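# Lift the marquee roof off its posts onto the table

## Task

Lift the marquee's roof free of its four posts and set it down low on the tabletop. Then open the grippers and pull the arms away. The roof must stay there without any robot supporting it. Every other object on the table should stay where it was, upright and not leaning; each one that is shifted, tilted or knocked over counts against the result.

## Robot and tools

Setup: six identical i2rt Big YAM arms, named arm1 to arm6, are mounted on a table. Each has six joints, a two-finger gripper and a wrist camera. With joints 1 and 6 at zero and the hand level and pointing forward, the wrist camera rides on top of the hand and looks toward the fingertips. The hand reaches up to about 1.0 m from the joint-1 axis. Two fixed room cameras, cam_high and cam_low, also give views.

Scene frame: a single shared frame with its origin on the floor and +z up. The arm feet sit roughly at table height z=+0.72 m. Foot positions (metres) and facing (degrees, counter-clockwise from +x): arm1 (+0.29, +0.65) facing -102; arm2 (-0.22, +0.65) facing -85; arm3 (-0.31, -0.65) facing +99; arm4 (+0.24, -0.65) facing +83; arm5 (-0.70, -0.07) facing +8; arm6 (+0.70, +0.08) facing +166. So arm1 and arm2 sit on the +y side facing toward -y, arm3 and arm4 on the -y side facing +y, arm5 at -x facing +x, arm6 at +x facing -x. The hand point is midway between the fingertips; the hand's z axis runs along the fingers and the fingers close along its y axis.

Tool execute_actions: argument "actions" is a list holding exactly one action, or empty to just read state and pictures. The action is an object keyed by arm name; each arm entry has "joints", an object mapping joint names to absolute targets (not offsets). You may name any subset of arms and any subset of joints. Joint names, units and allowed ranges: joint1_rad -2.879 to 2.879 (base yaw; positive turns counter-clockwise seen from above; zero points the arm along its foot's facing); joint2_rad 0 to 3.141 (shoulder; zero has the upper arm back and roughly level, increasing lifts it up and then forward); joint3_rad 0 to 3.019 (elbow; zero is fully folded, increasing straightens); joint4_rad -1.692 to 1.57 (hand pitch; positive tips fingers up); joint5_rad -1.57 to 1.57 (hand sideways swing; positive toward the arm's right); joint6_rad -2.094 to 2.094 (hand roll; positive clockwise viewed from behind the hand); gripper_m 0 to 0.093 (fingertip gap in metres). Tolerances counted as arrived: 0.045, 0.14, 0.09, 0.055, 0.03, 0.035 rad and 0.003 m respectively. All commanded motions start at once and may finish at different moments; each joint moves at its own rate, so the hand can sweep a wide path. One action runs at most 15 s. Any unknown key or out-of-range value rejects the whole call and nothing moves. Optional "cameras" lists which images to return (arm1_cam_wrist ... arm6_cam_wrist, cam_high, cam_low, or "all"); omitted or null means all, [] means none. The "pictures" line gives the order of returned images.

Tool wait: "seconds" from 0 to 10; commands nothing new and returns state and images.
Tool zoom_image: "camera" name and "region" [x0, y0, x1, y1] in pixels of that camera's most recent full image, top-left origin, at most 504 by 504; returns a sharper crop.
Tool finished_scene: "scene" integer; ends the current scene permanently and reports success. Call it only once the roof rests on the table by itself and the arms are clear.

Reading results: joint_positions gives current joint values. joint_status tells how each commanded joint ended. "off_target" means it stopped short and may still be pressing toward the goal. After "contact_stop" or "time_out" the joint usually holds where it stopped; a timed-out joint may keep a target near its position and keep pushing, listed in on_its_own. "not_followed" together with "joint command not followed" and a "cause:" line means a self/inter-arm collision check blocked that arm's joints (its gripper command still runs); the blocked targets may be retried on later actions. on_its_own describes what was not commanded this call; "held at" is a held target, not the actual position. MOTOR HOT appears from 85 °C; at 100 °C an OVER-TEMPERATURE FAULT drops that arm and its joints report "limit_stop_at_motor_heat" (resend targets afterwards). A reported stop cancels the remaining motion calls in that reply.

Cameras: wrist cameras are fisheye 504x504; cam_high and cam_low are pinhole with radial distortion. Calibration (K, distortion, T_world_to_cam mapping scene-frame points into camera coordinates) is given per camera and may be off by a couple of degrees and millimetres; wrist camera poses also inherit joint reading errors.

Cautions: the arms do not halt on contact and can press hard, so avoid driving into the table, the posts or the roof. A hard squeeze between two arms ends the run; the collision check ignores fingers, gripper housings and wrist cameras and may react late, so keep arms well apart. Arms do not wait for one another. Joints bearing a load slowly sag, and holding loads heats motors even while you think; to relieve a pushing joint, command its reported position. Very small target changes may not move a joint. Lift the roof straight up clear of the posts before moving it sideways, lower it gently rather than dropping it, and do not knock anything off the work area, which fails the task. Loose objects may occasionally be nudged by outside disturbances.

Each tool is called after "Request:" by a JSON object that holds its "api" and its "payload".

## Session

I'll start by looking at the current state of the scene.

Request:
{"api": "execute_actions", "payload": {"actions": []}}

Scene clock: 0.00 s.
arm1.joint_positions: joint1_rad=+0.252 joint2_rad=+0.419 joint3_rad=+0.544 joint4_rad=-1.242 joint5_rad=+0.202 joint6_rad=-0.409 gripper_m=+0.095
arm1.joint_status: not commanded
arm1.hand: x=+0.2697 y=+0.4593 z=+0.9862 quat_wxyz=(-0.053, -0.519, -0.819, +0.239) (m; scene frame)
arm2.joint_positions: joint1_rad=-0.337 joint2_rad=+0.511 joint3_rad=+0.394 joint4_rad=-0.999 joint5_rad=-0.259 joint6_rad=+0.291 gripper_m=+0.094
arm2.joint_status: not commanded
arm2.hand: x=-0.2231 y=+0.4359 z=+0.9117 quat_wxyz=(-0.248, -0.819, -0.514, +0.060) (m; scene frame)
arm3.joint_positions: joint1_rad=+0.102 joint2_rad=+0.333 joint3_rad=+0.633 joint4_rad=-1.390 joint5_rad=+0.304 joint6_rad=+0.501 gripper_m=+0.095
arm3.joint_status: not commanded
arm3.hand: x=-0.3101 y=-0.4834 z=+1.0072 quat_wxyz=(-0.228, +0.582, -0.762, -0.168) (m; scene frame)
arm4.joint_positions: joint1_rad=-0.183 joint2_rad=+0.481 joint3_rad=+0.478 joint4_rad=-1.114 joint5_rad=-0.167 joint6_rad=-0.552 gripper_m=+0.095
arm4.joint_status: not commanded
arm4.hand: x=+0.2741 y=-0.4423 z=+0.9352 quat_wxyz=(-0.174, +0.781, -0.580, -0.154) (m; scene frame)
arm5.joint_positions: joint1_rad=+0.390 joint2_rad=+0.396 joint3_rad=+0.599 joint4_rad=-1.309 joint5_rad=+0.085 joint6_rad=+0.246 gripper_m=+0.094
arm5.joint_status: not commanded
arm5.hand: x=-0.5285 y=+0.0003 z=+0.9691 quat_wxyz=(-0.224, +0.105, -0.968, -0.047) (m; scene frame)
arm6.joint_positions: joint1_rad=-0.293 joint2_rad=+0.495 joint3_rad=+0.434 joint4_rad=-1.040 joint5_rad=-0.314 joint6_rad=-0.191 gripper_m=+0.094
arm6.joint_status: not commanded
arm6.hand: x=+0.4935 y=+0.1415 z=+0.9264 quat_wxyz=(+0.063, +0.952, -0.128, -0.272) (m; scene frame)
pictures: arm1_cam_wrist, arm2_cam_wrist, arm3_cam_wrist, arm4_cam_wrist, arm5_cam_wrist, arm6_cam_wrist, cam_high, cam_low
Images, in order (width x height): arm1_cam_wrist 504x504, arm2_cam_wrist 504x504, arm3_cam_wrist 504x504, arm4_cam_wrist 504x504, arm5_cam_wrist 504x504, arm6_cam_wrist 504x504, cam_high 504x504, cam_low 504x504.

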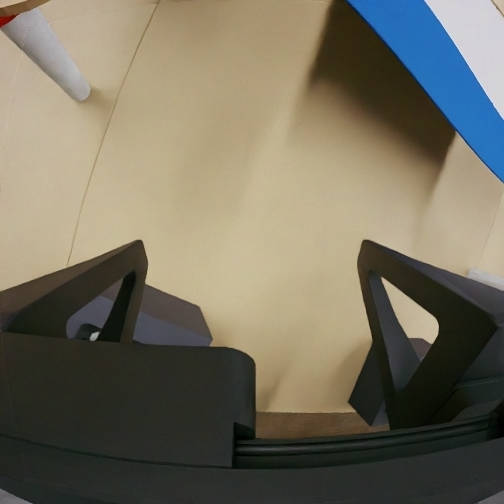

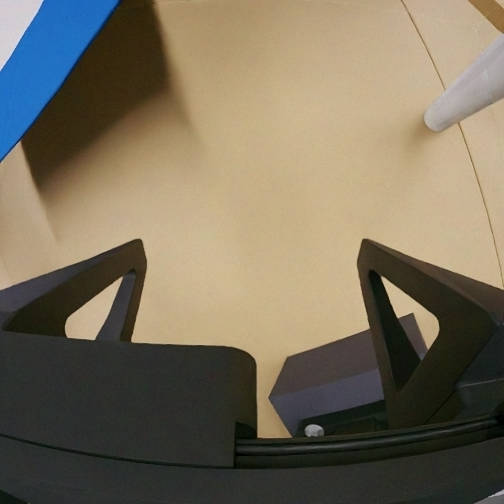

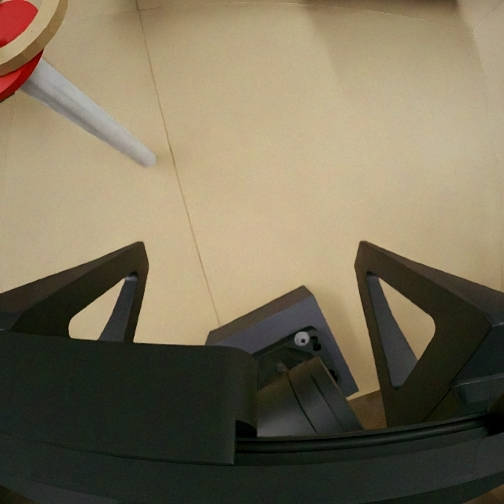

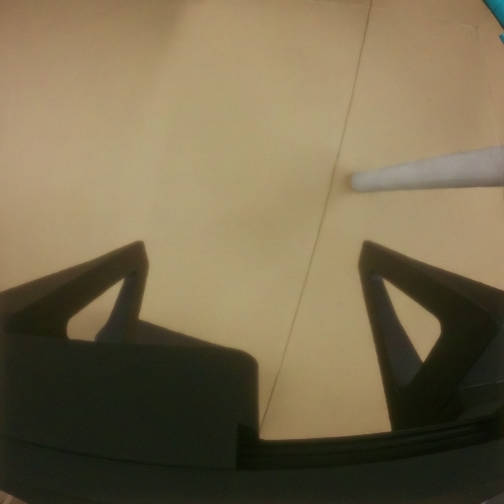

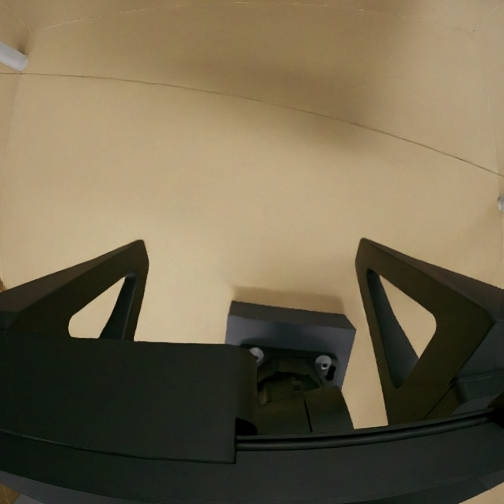

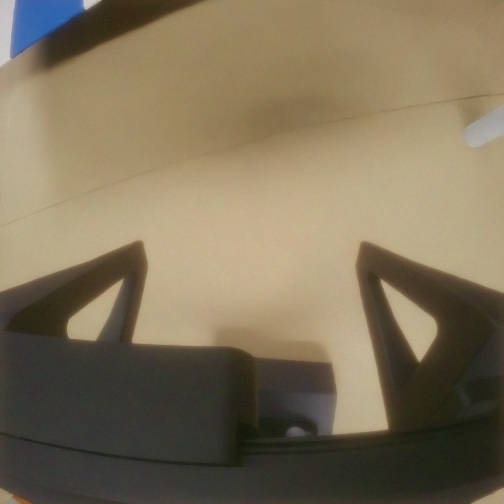

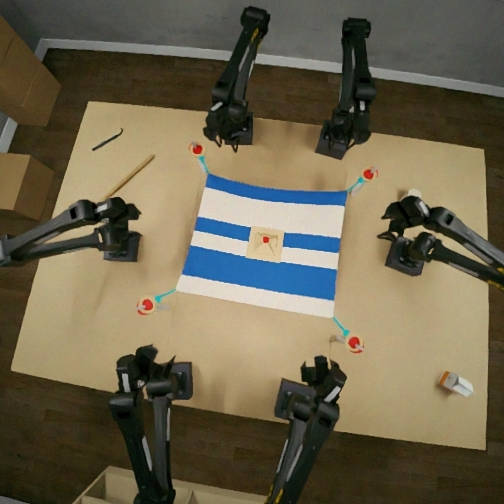

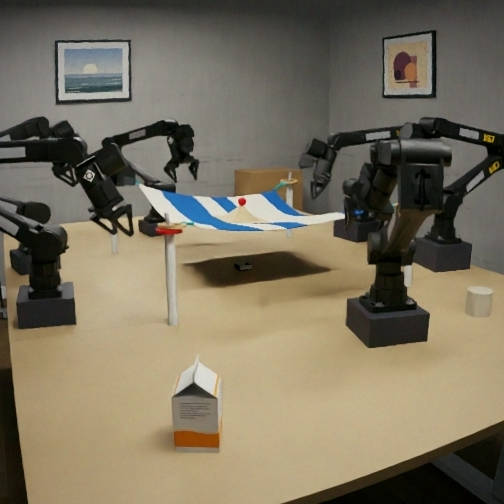

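Request:
{"api": "zoom_image", "payload": {"camera": "cam_high", "region": [120, 130, 400, 370]}}

Request:
{"api": "zoom_image", "payload": {"camera": "cam_low", "region": [90, 150, 430, 340]}}

Region (120, 130, 400, 370) of cam_high's 504x504 image, scaled by 1.800, with more detail than that image has; it fills the top 432 rows of this view, and the rest is white.

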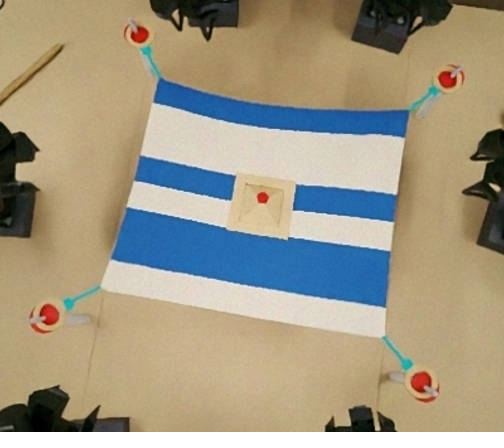

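Region (90, 150, 430, 340) of cam_low's 504x504 image, scaled by 1.482, with more detail than that image has; it fills the top 282 rows of this view, and the rest is white.

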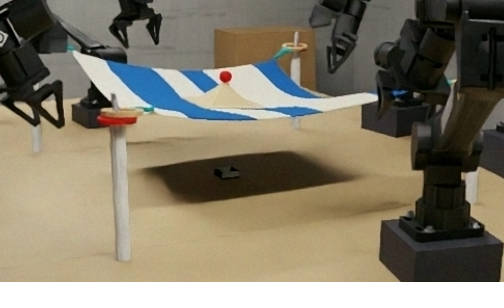

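Request:
{"api": "zoom_image", "payload": {"camera": "cam_low", "region": [140, 200, 220, 260]}}

Request:
{"api": "zoom_image", "payload": {"camera": "cam_high", "region": [320, 310, 380, 370]}}

Request:
{"api": "zoom_image", "payload": {"camera": "cam_high", "region": [125, 275, 185, 335]}}

Request:
{"api": "zoom_image", "payload": {"camera": "cam_high", "region": [170, 130, 230, 190]}}

Request:
{"api": "zoom_image", "payload": {"camera": "cam_high", "region": [335, 150, 395, 210]}}

Request:
{"api": "zoom_image", "payload": {"camera": "cam_low", "region": [200, 240, 290, 290]}}

Region (140, 200, 220, 260) of cam_low's 504x504 image, scaled by 6.300, with more detail than that image has; it fills the top 378 rows of this view, and the rest is white.

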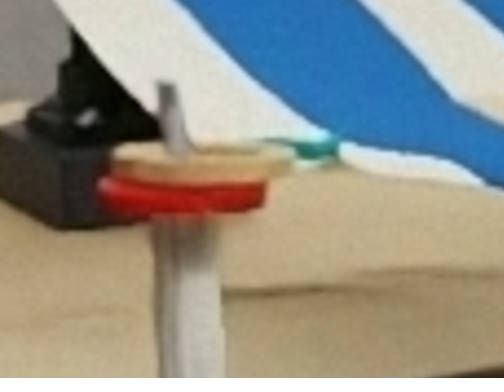

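Region (320, 310, 380, 370) of cam_high's 504x504 image, scaled by 8.400, with more detail than that image has.

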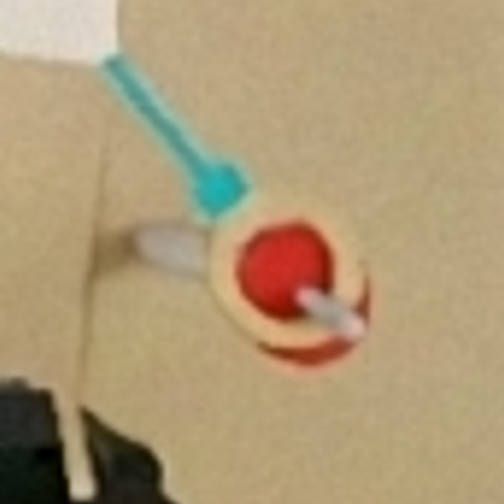

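Region (125, 275, 185, 335) of cam_high's 504x504 image, scaled by 8.400, with more detail than that image has.

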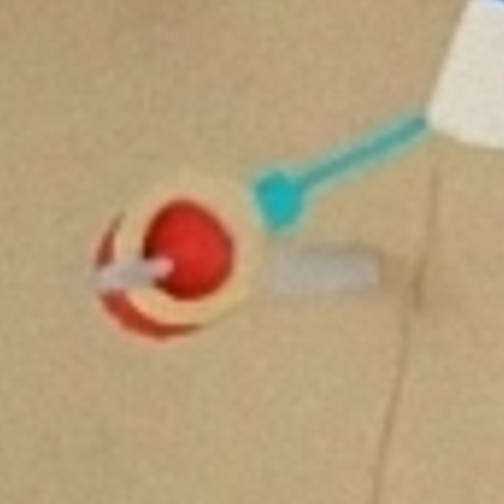

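Region (170, 130, 230, 190) of cam_high's 504x504 image, scaled by 8.400, with more detail than that image has.

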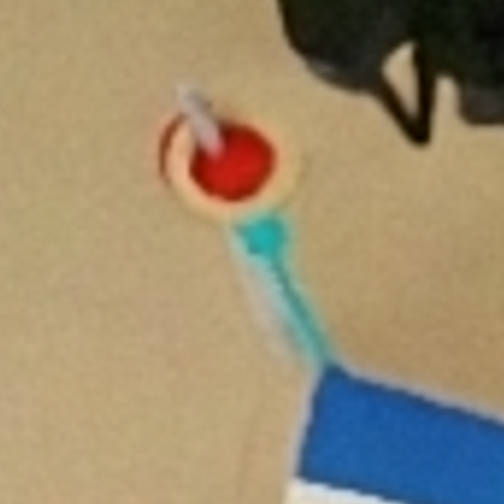

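Region (335, 150, 395, 210) of cam_high's 504x504 image, scaled by 8.400, with more detail than that image has.

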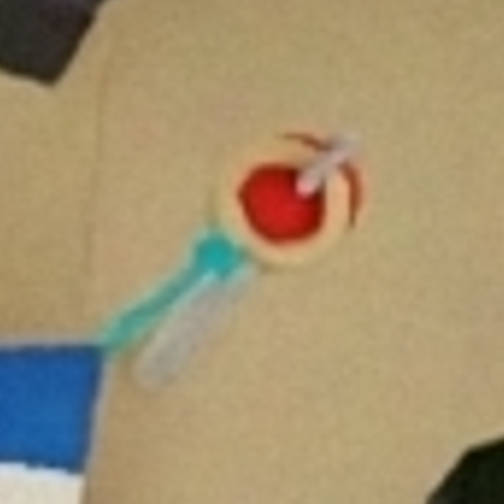

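Region (200, 240, 290, 290) of cam_low's 504x504 image, scaled by 5.600, with more detail than that image has.

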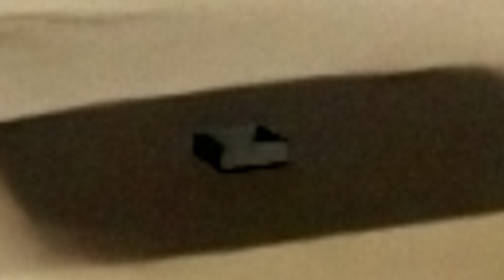

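Request:
{"api": "zoom_image", "payload": {"camera": "cam_high", "region": [300, 100, 400, 200]}}

Request:
{"api": "zoom_image", "payload": {"camera": "cam_high", "region": [180, 90, 280, 190]}}

Request:
{"api": "zoom_image", "payload": {"camera": "cam_high", "region": [260, 330, 360, 430]}}

Request:
{"api": "zoom_image", "payload": {"camera": "cam_high", "region": [100, 320, 200, 420]}}

Region (300, 100, 400, 200) of cam_high's 504x504 image, scaled by 5.040, with more detail than that image has.

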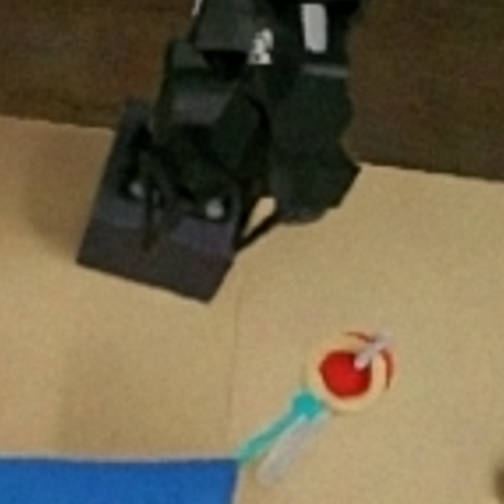

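Region (180, 90, 280, 190) of cam_high's 504x504 image, scaled by 5.040, with more detail than that image has.

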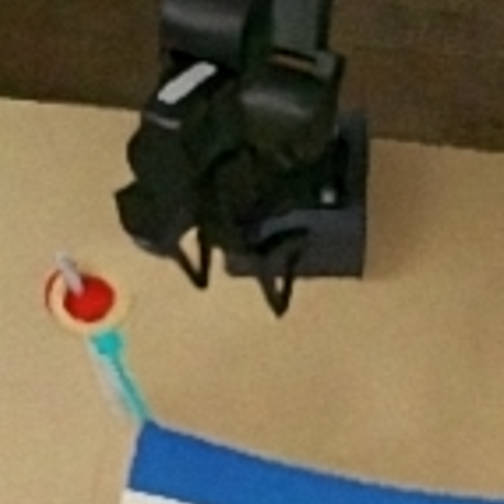

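Region (260, 330, 360, 430) of cam_high's 504x504 image, scaled by 5.040, with more detail than that image has.

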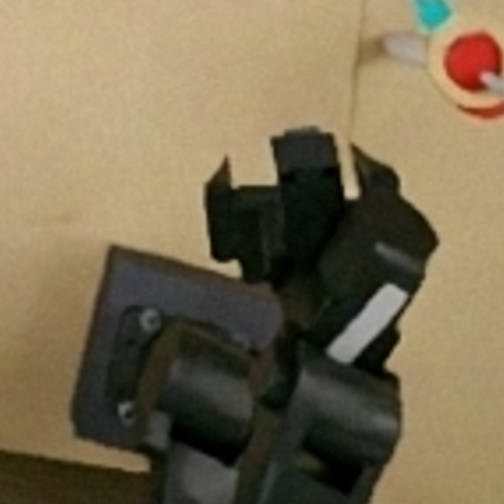

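Region (100, 320, 200, 420) of cam_high's 504x504 image, scaled by 5.040, with more detail than that image has.

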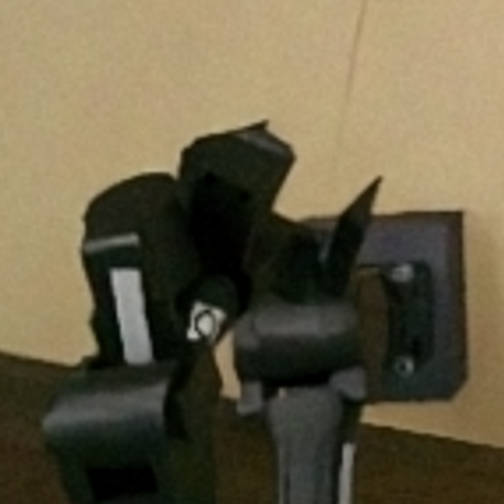

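Request:
{"api": "zoom_image", "payload": {"camera": "cam_high", "region": [70, 180, 170, 280]}}

Request:
{"api": "zoom_image", "payload": {"camera": "cam_high", "region": [360, 180, 460, 280]}}

Region (70, 180, 170, 280) of cam_high's 504x504 image, scaled by 5.040, with more detail than that image has.

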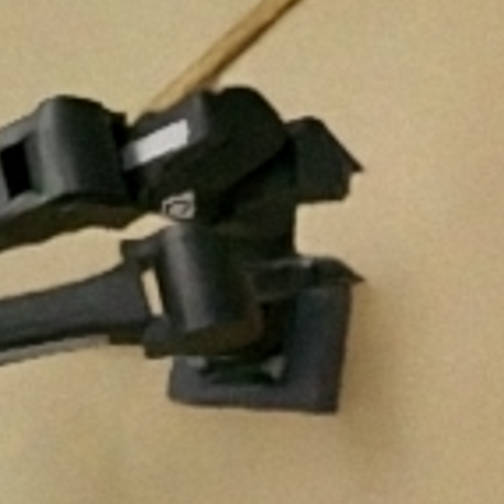

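Region (360, 180, 460, 280) of cam_high's 504x504 image, scaled by 5.040, with more detail than that image has.

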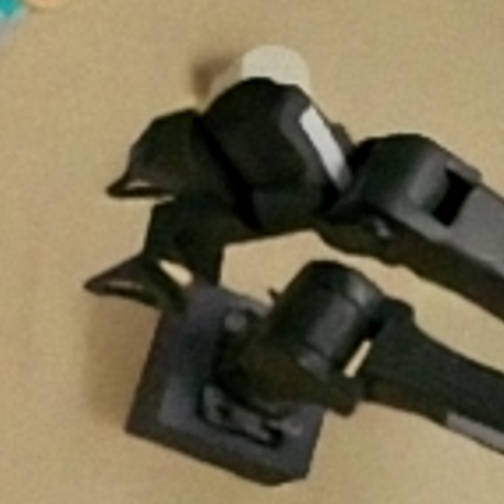

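Request:
{"api": "execute_actions", "payload": {"actions": [{"arm1": {"joints": {"joint1_rad": 0.464, "joint2_rad": 1.2, "joint3_rad": 1.3, "joint4_rad": -1.67, "joint5_rad": 0.0, "joint6_rad": 1.0, "gripper_m": 0.055}}, "arm2": {"joints": {"joint1_rad": -0.396, "joint2_rad": 1.2, "joint3_rad": 1.3, "joint4_rad": -1.67, "joint5_rad": 0.0, "joint6_rad": -1.04, "gripper_m": 0.055}}, "arm3": {"joints": {"joint1_rad": -0.027, "joint2_rad": 1.2, "joint3_rad": 1.3, "joint4_rad": -1.67, "joint5_rad": 0.0, "joint6_rad": 1.0, "gripper_m": 0.055}}, "arm4": {"joints": {"joint1_rad": -0.204, "joint2_rad": 1.2, "joint3_rad": 1.3, "joint4_rad": -1.67, "joint5_rad": 0.0, "joint6_rad": -1.15, "gripper_m": 0.055}}, "arm5": {"joints": {"joint4_rad": -0.2}}, "arm6": {"joints": {"joint3_rad": 1.2}}}]}}

Scene clock: 19.40 s.
arm1.joint_positions: joint1_rad=+0.461 joint2_rad=+1.207 joint3_rad=+1.239 joint4_rad=-1.659 joint5_rad=+0.003 joint6_rad=+0.988 gripper_m=+0.055
arm1.joint_status: all done
arm1.hand: x=+0.3791 y=+0.3447 z=+1.0858 quat_wxyz=(+0.027, -0.906, -0.423, -0.004) (m; scene frame)
arm2.joint_positions: joint1_rad=-0.392 joint2_rad=+1.193 joint3_rad=+1.261 joint4_rad=-1.656 joint5_rad=-0.004 joint6_rad=-1.029 gripper_m=+0.055
arm2.joint_status: all done
arm2.hand: x=-0.3071 y=+0.3392 z=+1.0846 quat_wxyz=(+0.000, -0.397, -0.918, -0.010) (m; scene frame)
arm3.joint_positions: joint1_rad=-0.022 joint2_rad=+1.208 joint3_rad=+1.245 joint4_rad=-1.653 joint5_rad=+0.004 joint6_rad=+0.991 gripper_m=+0.055
arm3.joint_status: all done
arm3.hand: x=-0.3688 y=-0.3372 z=+1.0656 quat_wxyz=(-0.001, +0.373, -0.928, +0.017) (m; scene frame)
arm4.joint_positions: joint1_rad=-0.193 joint2_rad=+1.203 joint3_rad=+1.234 joint4_rad=-1.653 joint5_rad=-0.005 joint6_rad=-1.142 gripper_m=+0.055
arm4.joint_status: all done
arm4.hand: x=+0.3371 y=-0.3426 z=+1.0618 quat_wxyz=(+0.034, +0.933, -0.359, -0.001) (m; scene frame)
arm5.joint_positions: joint1_rad=+0.390 joint2_rad=+0.396 joint3_rad=+0.599 joint4_rad=-0.219 joint5_rad=+0.085 joint6_rad=+0.246 gripper_m=+0.094
arm5.joint_status: all done
arm5.hand: x=-0.4057 y=+0.0617 z=+1.1831 quat_wxyz=(-0.661, +0.051, -0.714, -0.224) (m; scene frame)
arm6.joint_positions: joint1_rad=-0.293 joint2_rad=+0.493 joint3_rad=+1.155 joint4_rad=-1.040 joint5_rad=-0.314 joint6_rad=-0.191 gripper_m=+0.094
arm6.joint_status: all done
arm6.hand: x=+0.4679 y=+0.1595 z=+1.3082 quat_wxyz=(-0.073, +0.818, -0.053, -0.568) (m; scene frame)
pictures: arm1_cam_wrist, arm2_cam_wrist, arm3_cam_wrist, arm4_cam_wrist, arm5_cam_wrist, arm6_cam_wrist, cam_high, cam_low
camera_calibration (this result's frames):
arm1_cam_wrist: T_world_to_cam=[[-0.766091, 0.640987, 0.0473358, 0.0217569], [0.529996, 0.588337, 0.610707, -1.0613], [0.363606, 0.492945, -0.790441, 0.671405], [0, 0, 0, 1]] pos_world=[0.335025, 0.279491, 1.17782]
arm2_cam_wrist: T_world_to_cam=[[-0.731248, -0.68197, -0.0138857, 0.0242737], [-0.552002, 0.579684, 0.599383, -1.01375], [-0.400712, 0.445963, -0.800342, 0.713907], [0, 0, 0, 1]] pos_world=[-0.255772, 0.285835, 1.17933]
arm3_cam_wrist: T_world_to_cam=[[0.696036, -0.715998, 0.0536663, -0.0438197], [-0.597943, -0.536648, 0.595376, -1.03054], [-0.397488, -0.446493, -0.801653, 0.679641], [0, 0, 0, 1]] pos_world=[-0.315557, -0.280959, 1.16075]
arm4_cam_wrist: T_world_to_cam=[[0.673729, 0.736072, -0.065484, 0.0916621], [0.617965, -0.512591, 0.59613, -1.01011], [0.405228, -0.442096, -0.800213, 0.683701], [0, 0, 0, 1]] pos_world=[0.285403, -0.282982, 1.15527]
arm5_cam_wrist: T_world_to_cam=[[0.369184, -0.892063, -0.260627, 0.514496], [-0.643128, -0.042785, -0.764563, 0.650012], [0.670887, 0.449881, -0.589506, 1.06638], [0, 0, 0, 1]] pos_world=[-0.487323, 0.0070305, 1.2597]
arm6_cam_wrist: T_world_to_cam=[[0.176588, 0.98192, 0.0681868, -0.329024], [0.818589, -0.108041, -0.564126, 0.382102], [-0.54656, 0.155435, -0.822868, 1.43367], [0, 0, 0, 1]] pos_world=[0.528904, 0.141515, 1.41771]
Images, in order (width x height): arm1_cam_wrist 504x504, arm2_cam_wrist 504x504, arm3_cam_wrist 504x504, arm4_cam_wrist 504x504, arm5_cam_wrist 504x504, arm6_cam_wrist 504x504, cam_high 504x504, cam_low 504x504.

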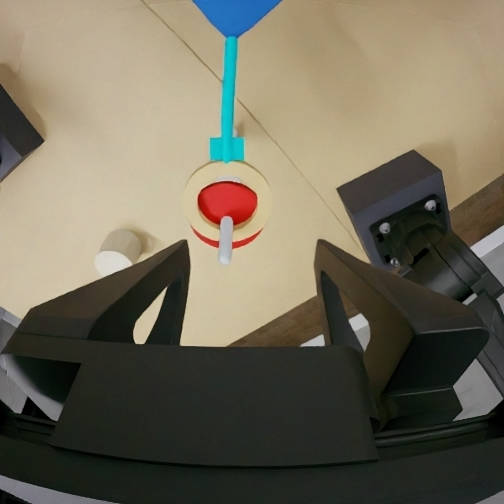

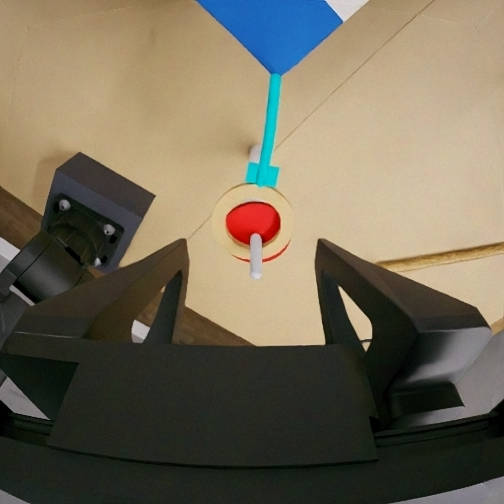

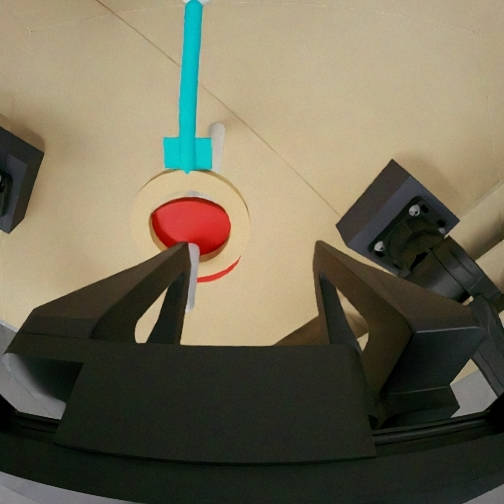

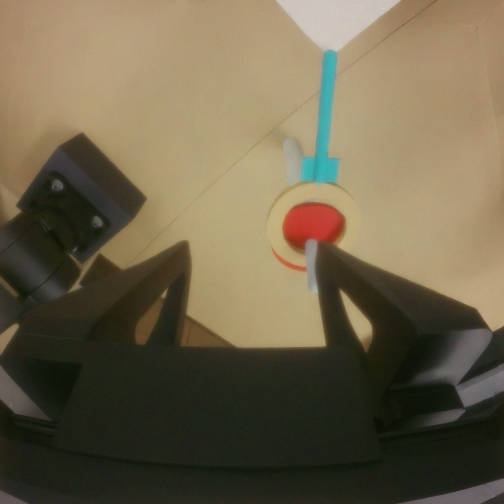

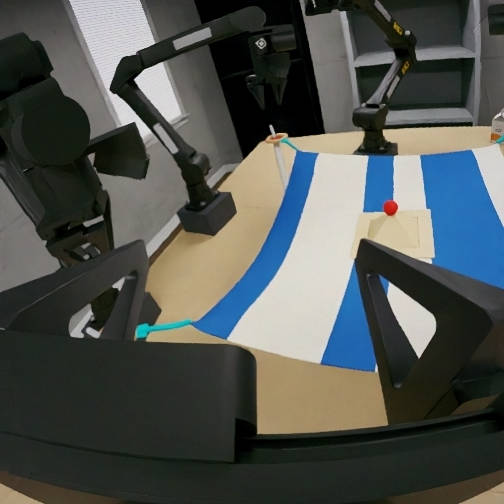

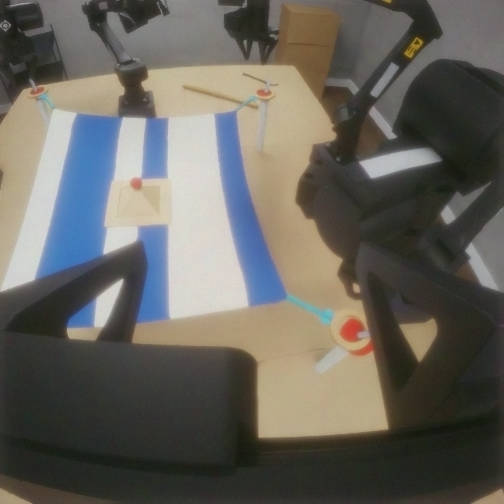

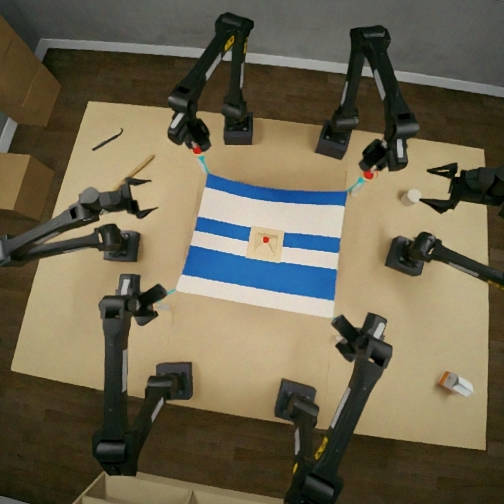

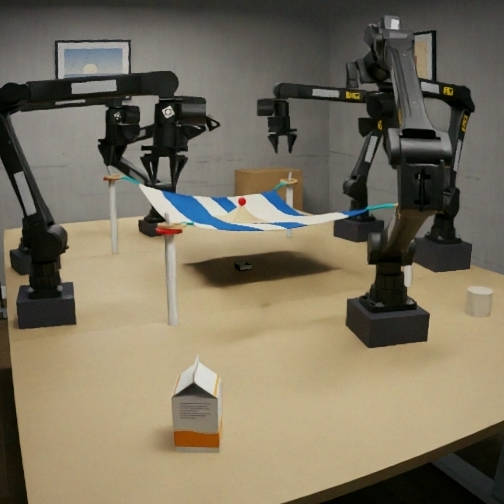

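Request:
{"api": "zoom_image", "payload": {"camera": "arm1_cam_wrist", "region": [150, 100, 330, 280]}}

Request:
{"api": "zoom_image", "payload": {"camera": "arm2_cam_wrist", "region": [170, 110, 350, 290]}}

Request:
{"api": "zoom_image", "payload": {"camera": "arm3_cam_wrist", "region": [100, 110, 300, 310]}}

Request:
{"api": "zoom_image", "payload": {"camera": "arm4_cam_wrist", "region": [220, 120, 400, 300]}}

Region (150, 100, 330, 280) of arm1_cam_wrist's 504x504 image, scaled by 2.800, with more detail than that image has.

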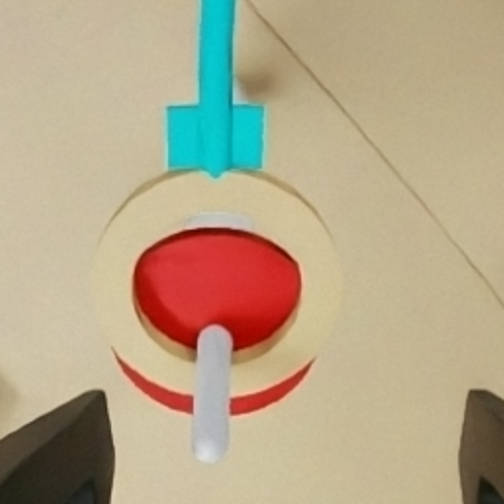

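Region (170, 110, 350, 290) of arm2_cam_wrist's 504x504 image, scaled by 2.800, with more detail than that image has.

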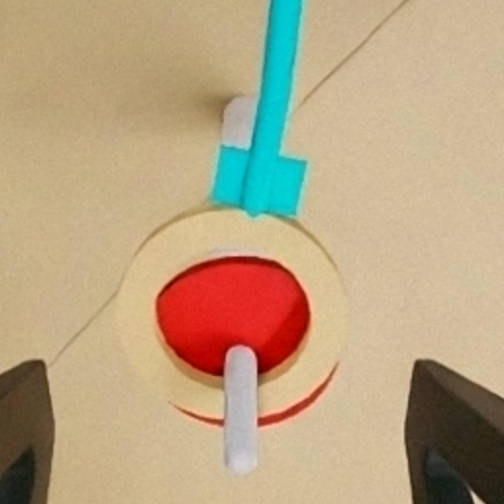

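Region (100, 110, 300, 310) of arm3_cam_wrist's 504x504 image, scaled by 2.520, with more detail than that image has.

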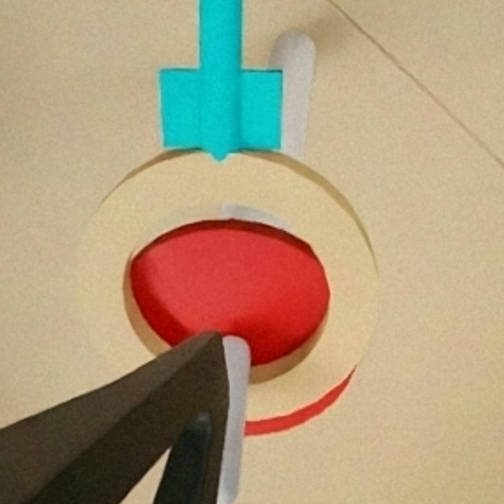

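Region (220, 120, 400, 300) of arm4_cam_wrist's 504x504 image, scaled by 2.800, with more detail than that image has.

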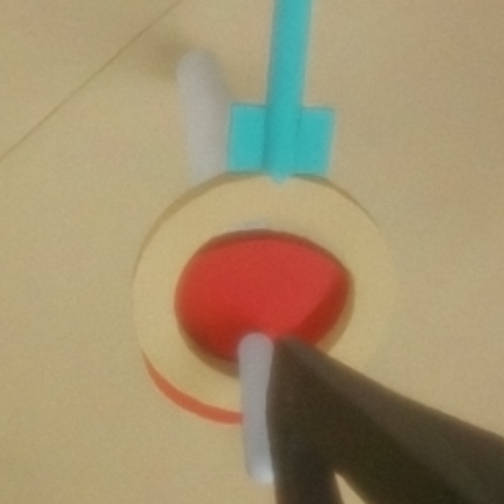

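Request:
{"api": "execute_actions", "payload": {"actions": [{"arm1": {"joints": {"joint1_rad": 0.437, "joint2_rad": 1.235, "joint3_rad": 1.097, "joint4_rad": -1.381, "joint5_rad": 0.0, "joint6_rad": 0.96}}, "arm2": {"joints": {"joint1_rad": -0.425, "joint2_rad": 1.2, "joint3_rad": 1.067, "joint4_rad": -1.39, "joint5_rad": 0.0, "joint6_rad": -0.91}}, "arm3": {"joints": {"joint1_rad": -0.064, "joint2_rad": 1.295, "joint3_rad": 1.337, "joint4_rad": -1.553, "joint5_rad": 0.0, "joint6_rad": 1.0}}, "arm4": {"joints": {"joint1_rad": -0.21, "joint2_rad": 1.265, "joint3_rad": 1.191, "joint4_rad": -1.418, "joint5_rad": 0.0, "joint6_rad": -1.1}}, "arm5": {"joints": {"joint4_rad": -0.9}}, "arm6": {"joints": {"joint3_rad": 0.9}}}], "cameras": ["arm1_cam_wrist", "arm2_cam_wrist", "arm3_cam_wrist", "arm4_cam_wrist", "cam_low"]}}

Scene clock: 33.80 s.
arm1.joint_positions: joint1_rad=+0.442 joint2_rad=+1.239 joint3_rad=+1.093 joint4_rad=-1.394 joint5_rad=+0.003 joint6_rad=+0.972 gripper_m=+0.055
arm1.joint_status: all done
arm1.hand: x=+0.3817 y=+0.3145 z=+1.0197 quat_wxyz=(-0.016, -0.907, -0.422, +0.002) (m; scene frame)
arm2.joint_positions: joint1_rad=-0.421 joint2_rad=+1.194 joint3_rad=+1.062 joint4_rad=-1.406 joint5_rad=-0.004 joint6_rad=-0.921 gripper_m=+0.055
arm2.joint_status: all done
arm2.hand: x=-0.3193 y=+0.3323 z=+1.0088 quat_wxyz=(-0.004, -0.459, -0.888, +0.015) (m; scene frame)
arm3.joint_positions: joint1_rad=-0.059 joint2_rad=+1.297 joint3_rad=+1.294 joint4_rad=-1.569 joint5_rad=+0.003 joint6_rad=+0.992 gripper_m=+0.055
arm3.joint_status: all done
arm3.hand: x=-0.3638 y=-0.2908 z=+1.0554 quat_wxyz=(-0.004, +0.356, -0.935, -0.004) (m; scene frame)
arm4.joint_positions: joint1_rad=-0.199 joint2_rad=+1.269 joint3_rad=+1.197 joint4_rad=-1.437 joint5_rad=-0.004 joint6_rad=-1.108 gripper_m=+0.055
arm4.joint_status: all done
arm4.hand: x=+0.3546 y=-0.2940 z=+1.0258 quat_wxyz=(-0.022, +0.926, -0.377, -0.005) (m; scene frame)
arm5.joint_positions: joint1_rad=+0.390 joint2_rad=+0.396 joint3_rad=+0.599 joint4_rad=-0.887 joint5_rad=+0.085 joint6_rad=+0.246 gripper_m=+0.094
arm5.joint_status: all done
arm5.hand: x=-0.4567 y=+0.0371 z=+1.0325 quat_wxyz=(-0.408, +0.087, -0.901, -0.121) (m; scene frame)
arm6.joint_positions: joint1_rad=-0.293 joint2_rad=+0.501 joint3_rad=+0.901 joint4_rad=-1.039 joint5_rad=-0.314 joint6_rad=-0.191 gripper_m=+0.094
arm6.joint_status: all done
arm6.hand: x=+0.4477 y=+0.1703 z=+1.1702 quat_wxyz=(-0.024, +0.880, -0.082, -0.467) (m; scene frame)
pictures: arm1_cam_wrist, arm2_cam_wrist, arm3_cam_wrist, arm4_cam_wrist, cam_low
camera_calibration (this result's frames):
arm1_cam_wrist: T_world_to_cam=[[-0.764679, 0.643933, -0.024835, 0.118318], [0.517043, 0.636085, 0.572767, -0.97599], [0.384621, 0.425142, -0.819342, 0.675938], [0, 0, 0, 1]] pos_world=[0.335124, 0.257254, 1.11578]
arm2_cam_wrist: T_world_to_cam=[[-0.817576, -0.575129, 0.0282311, -0.0959448], [-0.456826, 0.677688, 0.576237, -0.949898], [-0.350542, 0.458221, -0.816795, 0.679965], [0, 0, 0, 1]] pos_world=[-0.274024, 0.27698, 1.10547]
arm3_cam_wrist: T_world_to_cam=[[0.668905, -0.743169, 0.016325, 0.00814403], [-0.613184, -0.539229, 0.577267, -0.983748], [-0.420204, -0.396147, -0.816392, 0.71613], [0, 0, 0, 1]] pos_world=[-0.307745, -0.24072, 1.1524]
arm4_cam_wrist: T_world_to_cam=[[0.70288, 0.710389, 0.03616, -0.0803855], [0.575789, -0.598079, 0.557467, -0.945061], [0.417645, -0.371012, -0.829411, 0.715687], [0, 0, 0, 1]] pos_world=[0.301753, -0.242587, 1.12335]
Images, in order (width x height): arm1_cam_wrist 504x504, arm2_cam_wrist 504x504, arm3_cam_wrist 504x504, arm4_cam_wrist 504x504, cam_low 504x504.

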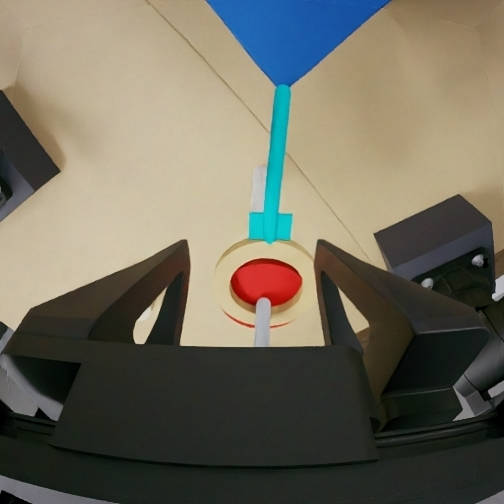

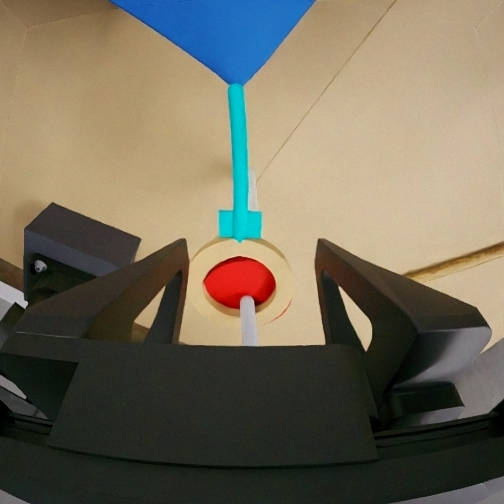

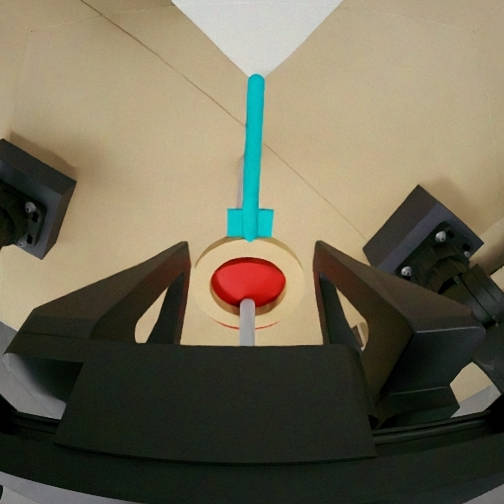

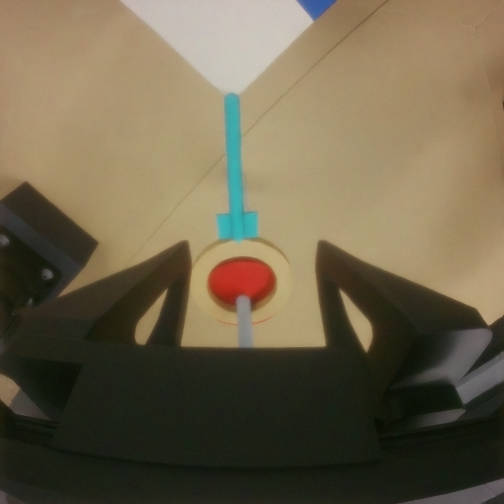

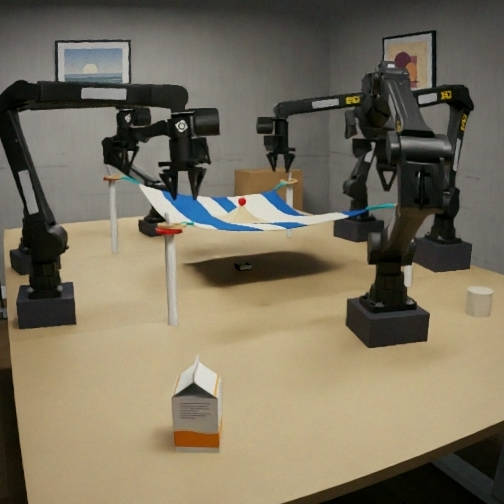

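Request:
{"api": "zoom_image", "payload": {"camera": "arm1_cam_wrist", "region": [170, 150, 350, 330]}}

Request:
{"api": "zoom_image", "payload": {"camera": "arm2_cam_wrist", "region": [160, 150, 340, 330]}}

Request:
{"api": "zoom_image", "payload": {"camera": "arm3_cam_wrist", "region": [160, 150, 340, 330]}}

Request:
{"api": "zoom_image", "payload": {"camera": "arm4_cam_wrist", "region": [160, 150, 340, 330]}}

Region (170, 150, 350, 330) of arm1_cam_wrist's 504x504 image, scaled by 2.800, with more detail than that image has.

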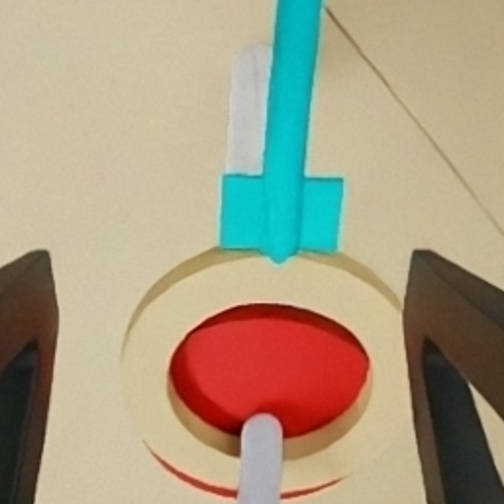

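Region (160, 150, 340, 330) of arm2_cam_wrist's 504x504 image, scaled by 2.800, with more detail than that image has.

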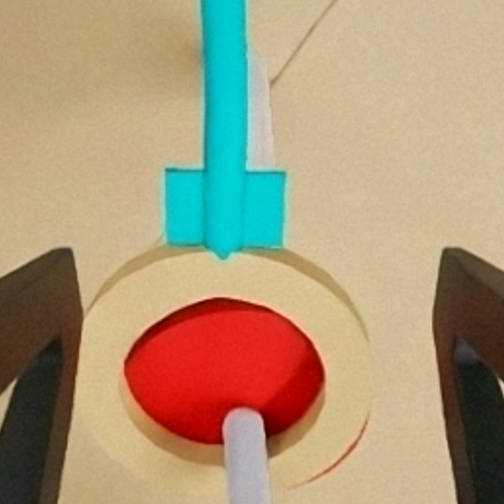

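Region (160, 150, 340, 330) of arm3_cam_wrist's 504x504 image, scaled by 2.800, with more detail than that image has.

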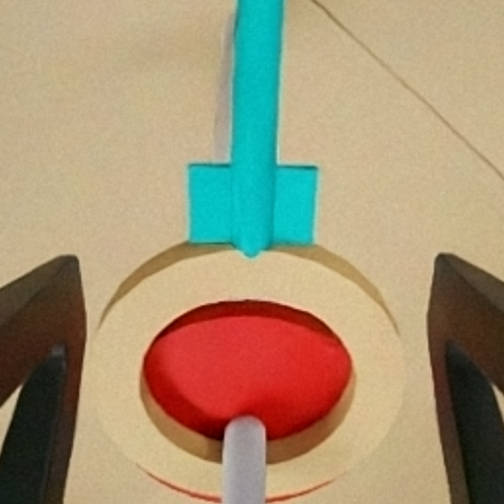

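Region (160, 150, 340, 330) of arm4_cam_wrist's 504x504 image, scaled by 2.800, with more detail than that image has.

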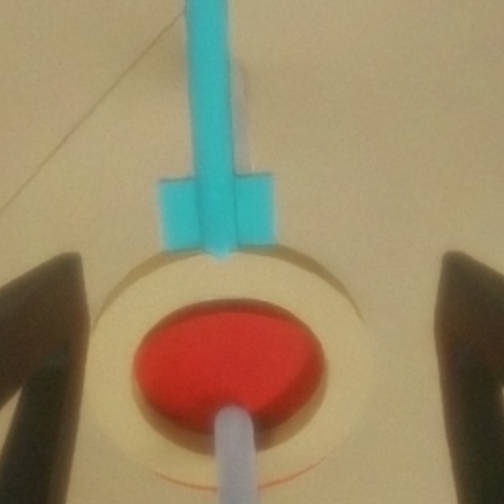

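Request:
{"api": "execute_actions", "payload": {"actions": [{"arm1": {"joints": {"joint1_rad": 0.458, "joint2_rad": 1.265, "joint3_rad": 0.938, "joint4_rad": -1.225, "joint5_rad": 0.0, "joint6_rad": 1.01, "gripper_m": 0.07}}, "arm2": {"joints": {"joint1_rad": -0.444, "joint2_rad": 1.23, "joint3_rad": 0.911, "joint4_rad": -1.231, "joint5_rad": 0.0, "joint6_rad": -0.91, "gripper_m": 0.07}}, "arm3": {"joints": {"joint1_rad": -0.042, "joint2_rad": 1.307, "joint3_rad": 1.148, "joint4_rad": -1.404, "joint5_rad": 0.0, "joint6_rad": 1.02, "gripper_m": 0.07}}, "arm4": {"joints": {"joint1_rad": -0.24, "joint2_rad": 1.298, "joint3_rad": 1.008, "joint4_rad": -1.246, "joint5_rad": 0.0, "joint6_rad": -1.16, "gripper_m": 0.07}}}], "cameras": ["arm1_cam_wrist", "arm2_cam_wrist", "arm3_cam_wrist", "arm4_cam_wrist", "cam_low"]}}

Scene clock: 41.13 s.
arm1.joint_positions: joint1_rad=+0.451 joint2_rad=+1.268 joint3_rad=+0.933 joint4_rad=-1.238 joint5_rad=+0.003 joint6_rad=+0.998 gripper_m=+0.070
arm1.joint_status: all done
arm1.hand: x=+0.3810 y=+0.3289 z=+0.9512 quat_wxyz=(+0.000, -0.910, -0.414, -0.001) (m; scene frame)
arm2.joint_positions: joint1_rad=-0.438 joint2_rad=+1.225 joint3_rad=+0.904 joint4_rad=-1.246 joint5_rad=-0.004 joint6_rad=-0.921 gripper_m=+0.070
arm2.joint_status: all done
arm2.hand: x=-0.3209 y=+0.3453 z=+0.9406 quat_wxyz=(-0.001, -0.467, -0.884, +0.000) (m; scene frame)
arm3.joint_positions: joint1_rad=-0.052 joint2_rad=+1.303 joint3_rad=+1.153 joint4_rad=-1.423 joint5_rad=+0.003 joint6_rad=+1.011 gripper_m=+0.070
arm3.joint_status: all done
arm3.hand: x=-0.3661 y=-0.2927 z=+0.9998 quat_wxyz=(-0.004, +0.350, -0.937, -0.004) (m; scene frame)
arm4.joint_positions: joint1_rad=-0.234 joint2_rad=+1.302 joint3_rad=+1.010 joint4_rad=-1.265 joint5_rad=-0.004 joint6_rad=-1.152 gripper_m=+0.070
arm4.joint_status: all done
arm4.hand: x=+0.3613 y=-0.3129 z=+0.9444 quat_wxyz=(+0.001, +0.928, -0.373, -0.003) (m; scene frame)
arm5.joint_positions: joint1_rad=+0.390 joint2_rad=+0.396 joint3_rad=+0.599 joint4_rad=-0.887 joint5_rad=+0.085 joint6_rad=+0.246 gripper_m=+0.094
arm5.joint_status: not commanded
arm5.hand: x=-0.4567 y=+0.0371 z=+1.0325 quat_wxyz=(-0.408, +0.087, -0.901, -0.121) (m; scene frame)
arm6.joint_positions: joint1_rad=-0.293 joint2_rad=+0.501 joint3_rad=+0.901 joint4_rad=-1.039 joint5_rad=-0.314 joint6_rad=-0.191 gripper_m=+0.094
arm6.joint_status: not commanded
arm6.hand: x=+0.4477 y=+0.1703 z=+1.1702 quat_wxyz=(-0.024, +0.880, -0.082, -0.467) (m; scene frame)
pictures: arm1_cam_wrist, arm2_cam_wrist, arm3_cam_wrist, arm4_cam_wrist, cam_low
camera_calibration (this result's frames):
arm1_cam_wrist: T_world_to_cam=[[-0.753192, 0.657797, 0.00226607, 0.0721276], [0.533077, 0.608359, 0.587987, -0.956998], [0.385397, 0.444075, -0.808867, 0.597453], [0, 0, 0, 1]] pos_world=[0.334223, 0.269439, 1.0458]
arm2_cam_wrist: T_world_to_cam=[[-0.827291, -0.561754, 0.00465004, -0.0734598], [-0.450814, 0.668804, 0.591159, -0.929193], [-0.335196, 0.486964, -0.806542, 0.603065], [0, 0, 0, 1]] pos_world=[-0.277521, 0.28651, 1.03604]
arm3_cam_wrist: T_world_to_cam=[[0.660359, -0.750776, 0.0161834, 0.00395785], [-0.619245, -0.532225, 0.577298, -0.954305], [-0.424808, -0.391245, -0.816373, 0.668756], [0, 0, 0, 1]] pos_world=[-0.309469, -0.243285, 1.09681]
arm4_cam_wrist: T_world_to_cam=[[0.696758, 0.717283, -0.00582302, -0.024798], [0.58862, -0.567099, 0.57613, -0.927457], [0.409946, -0.404851, -0.817337, 0.61915], [0, 0, 0, 1]] pos_world=[0.309379, -0.257509, 1.04025]
Images, in order (width x height): arm1_cam_wrist 504x504, arm2_cam_wrist 504x504, arm3_cam_wrist 504x504, arm4_cam_wrist 504x504, cam_low 504x504.

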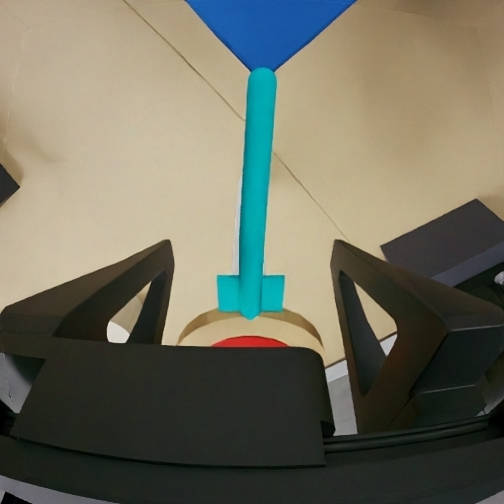

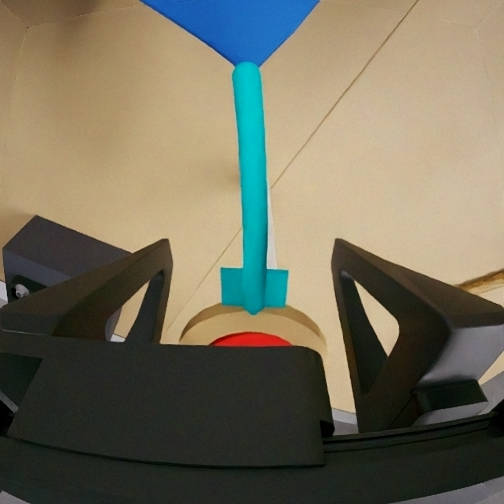

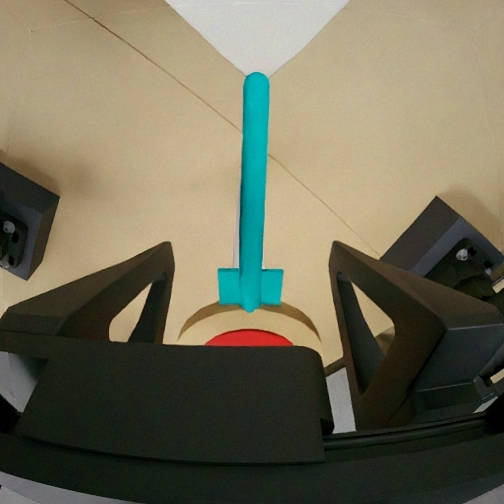

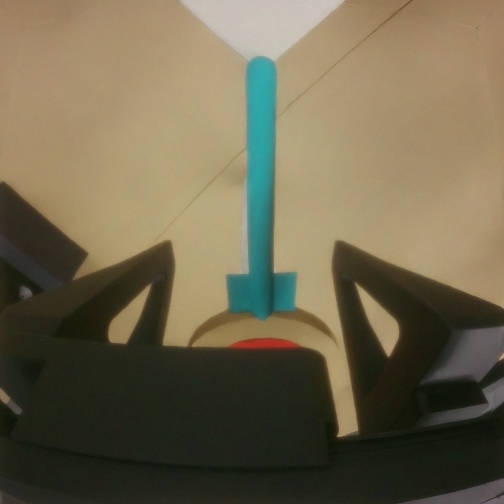

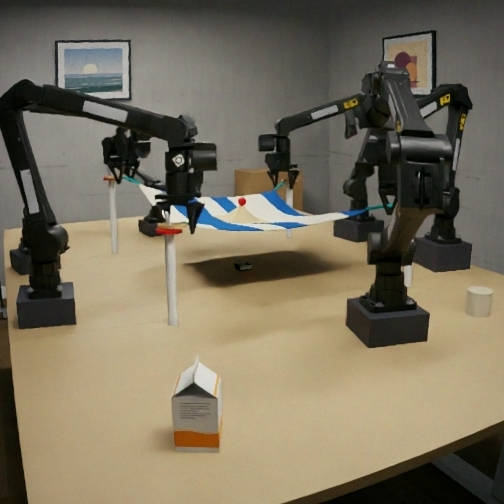

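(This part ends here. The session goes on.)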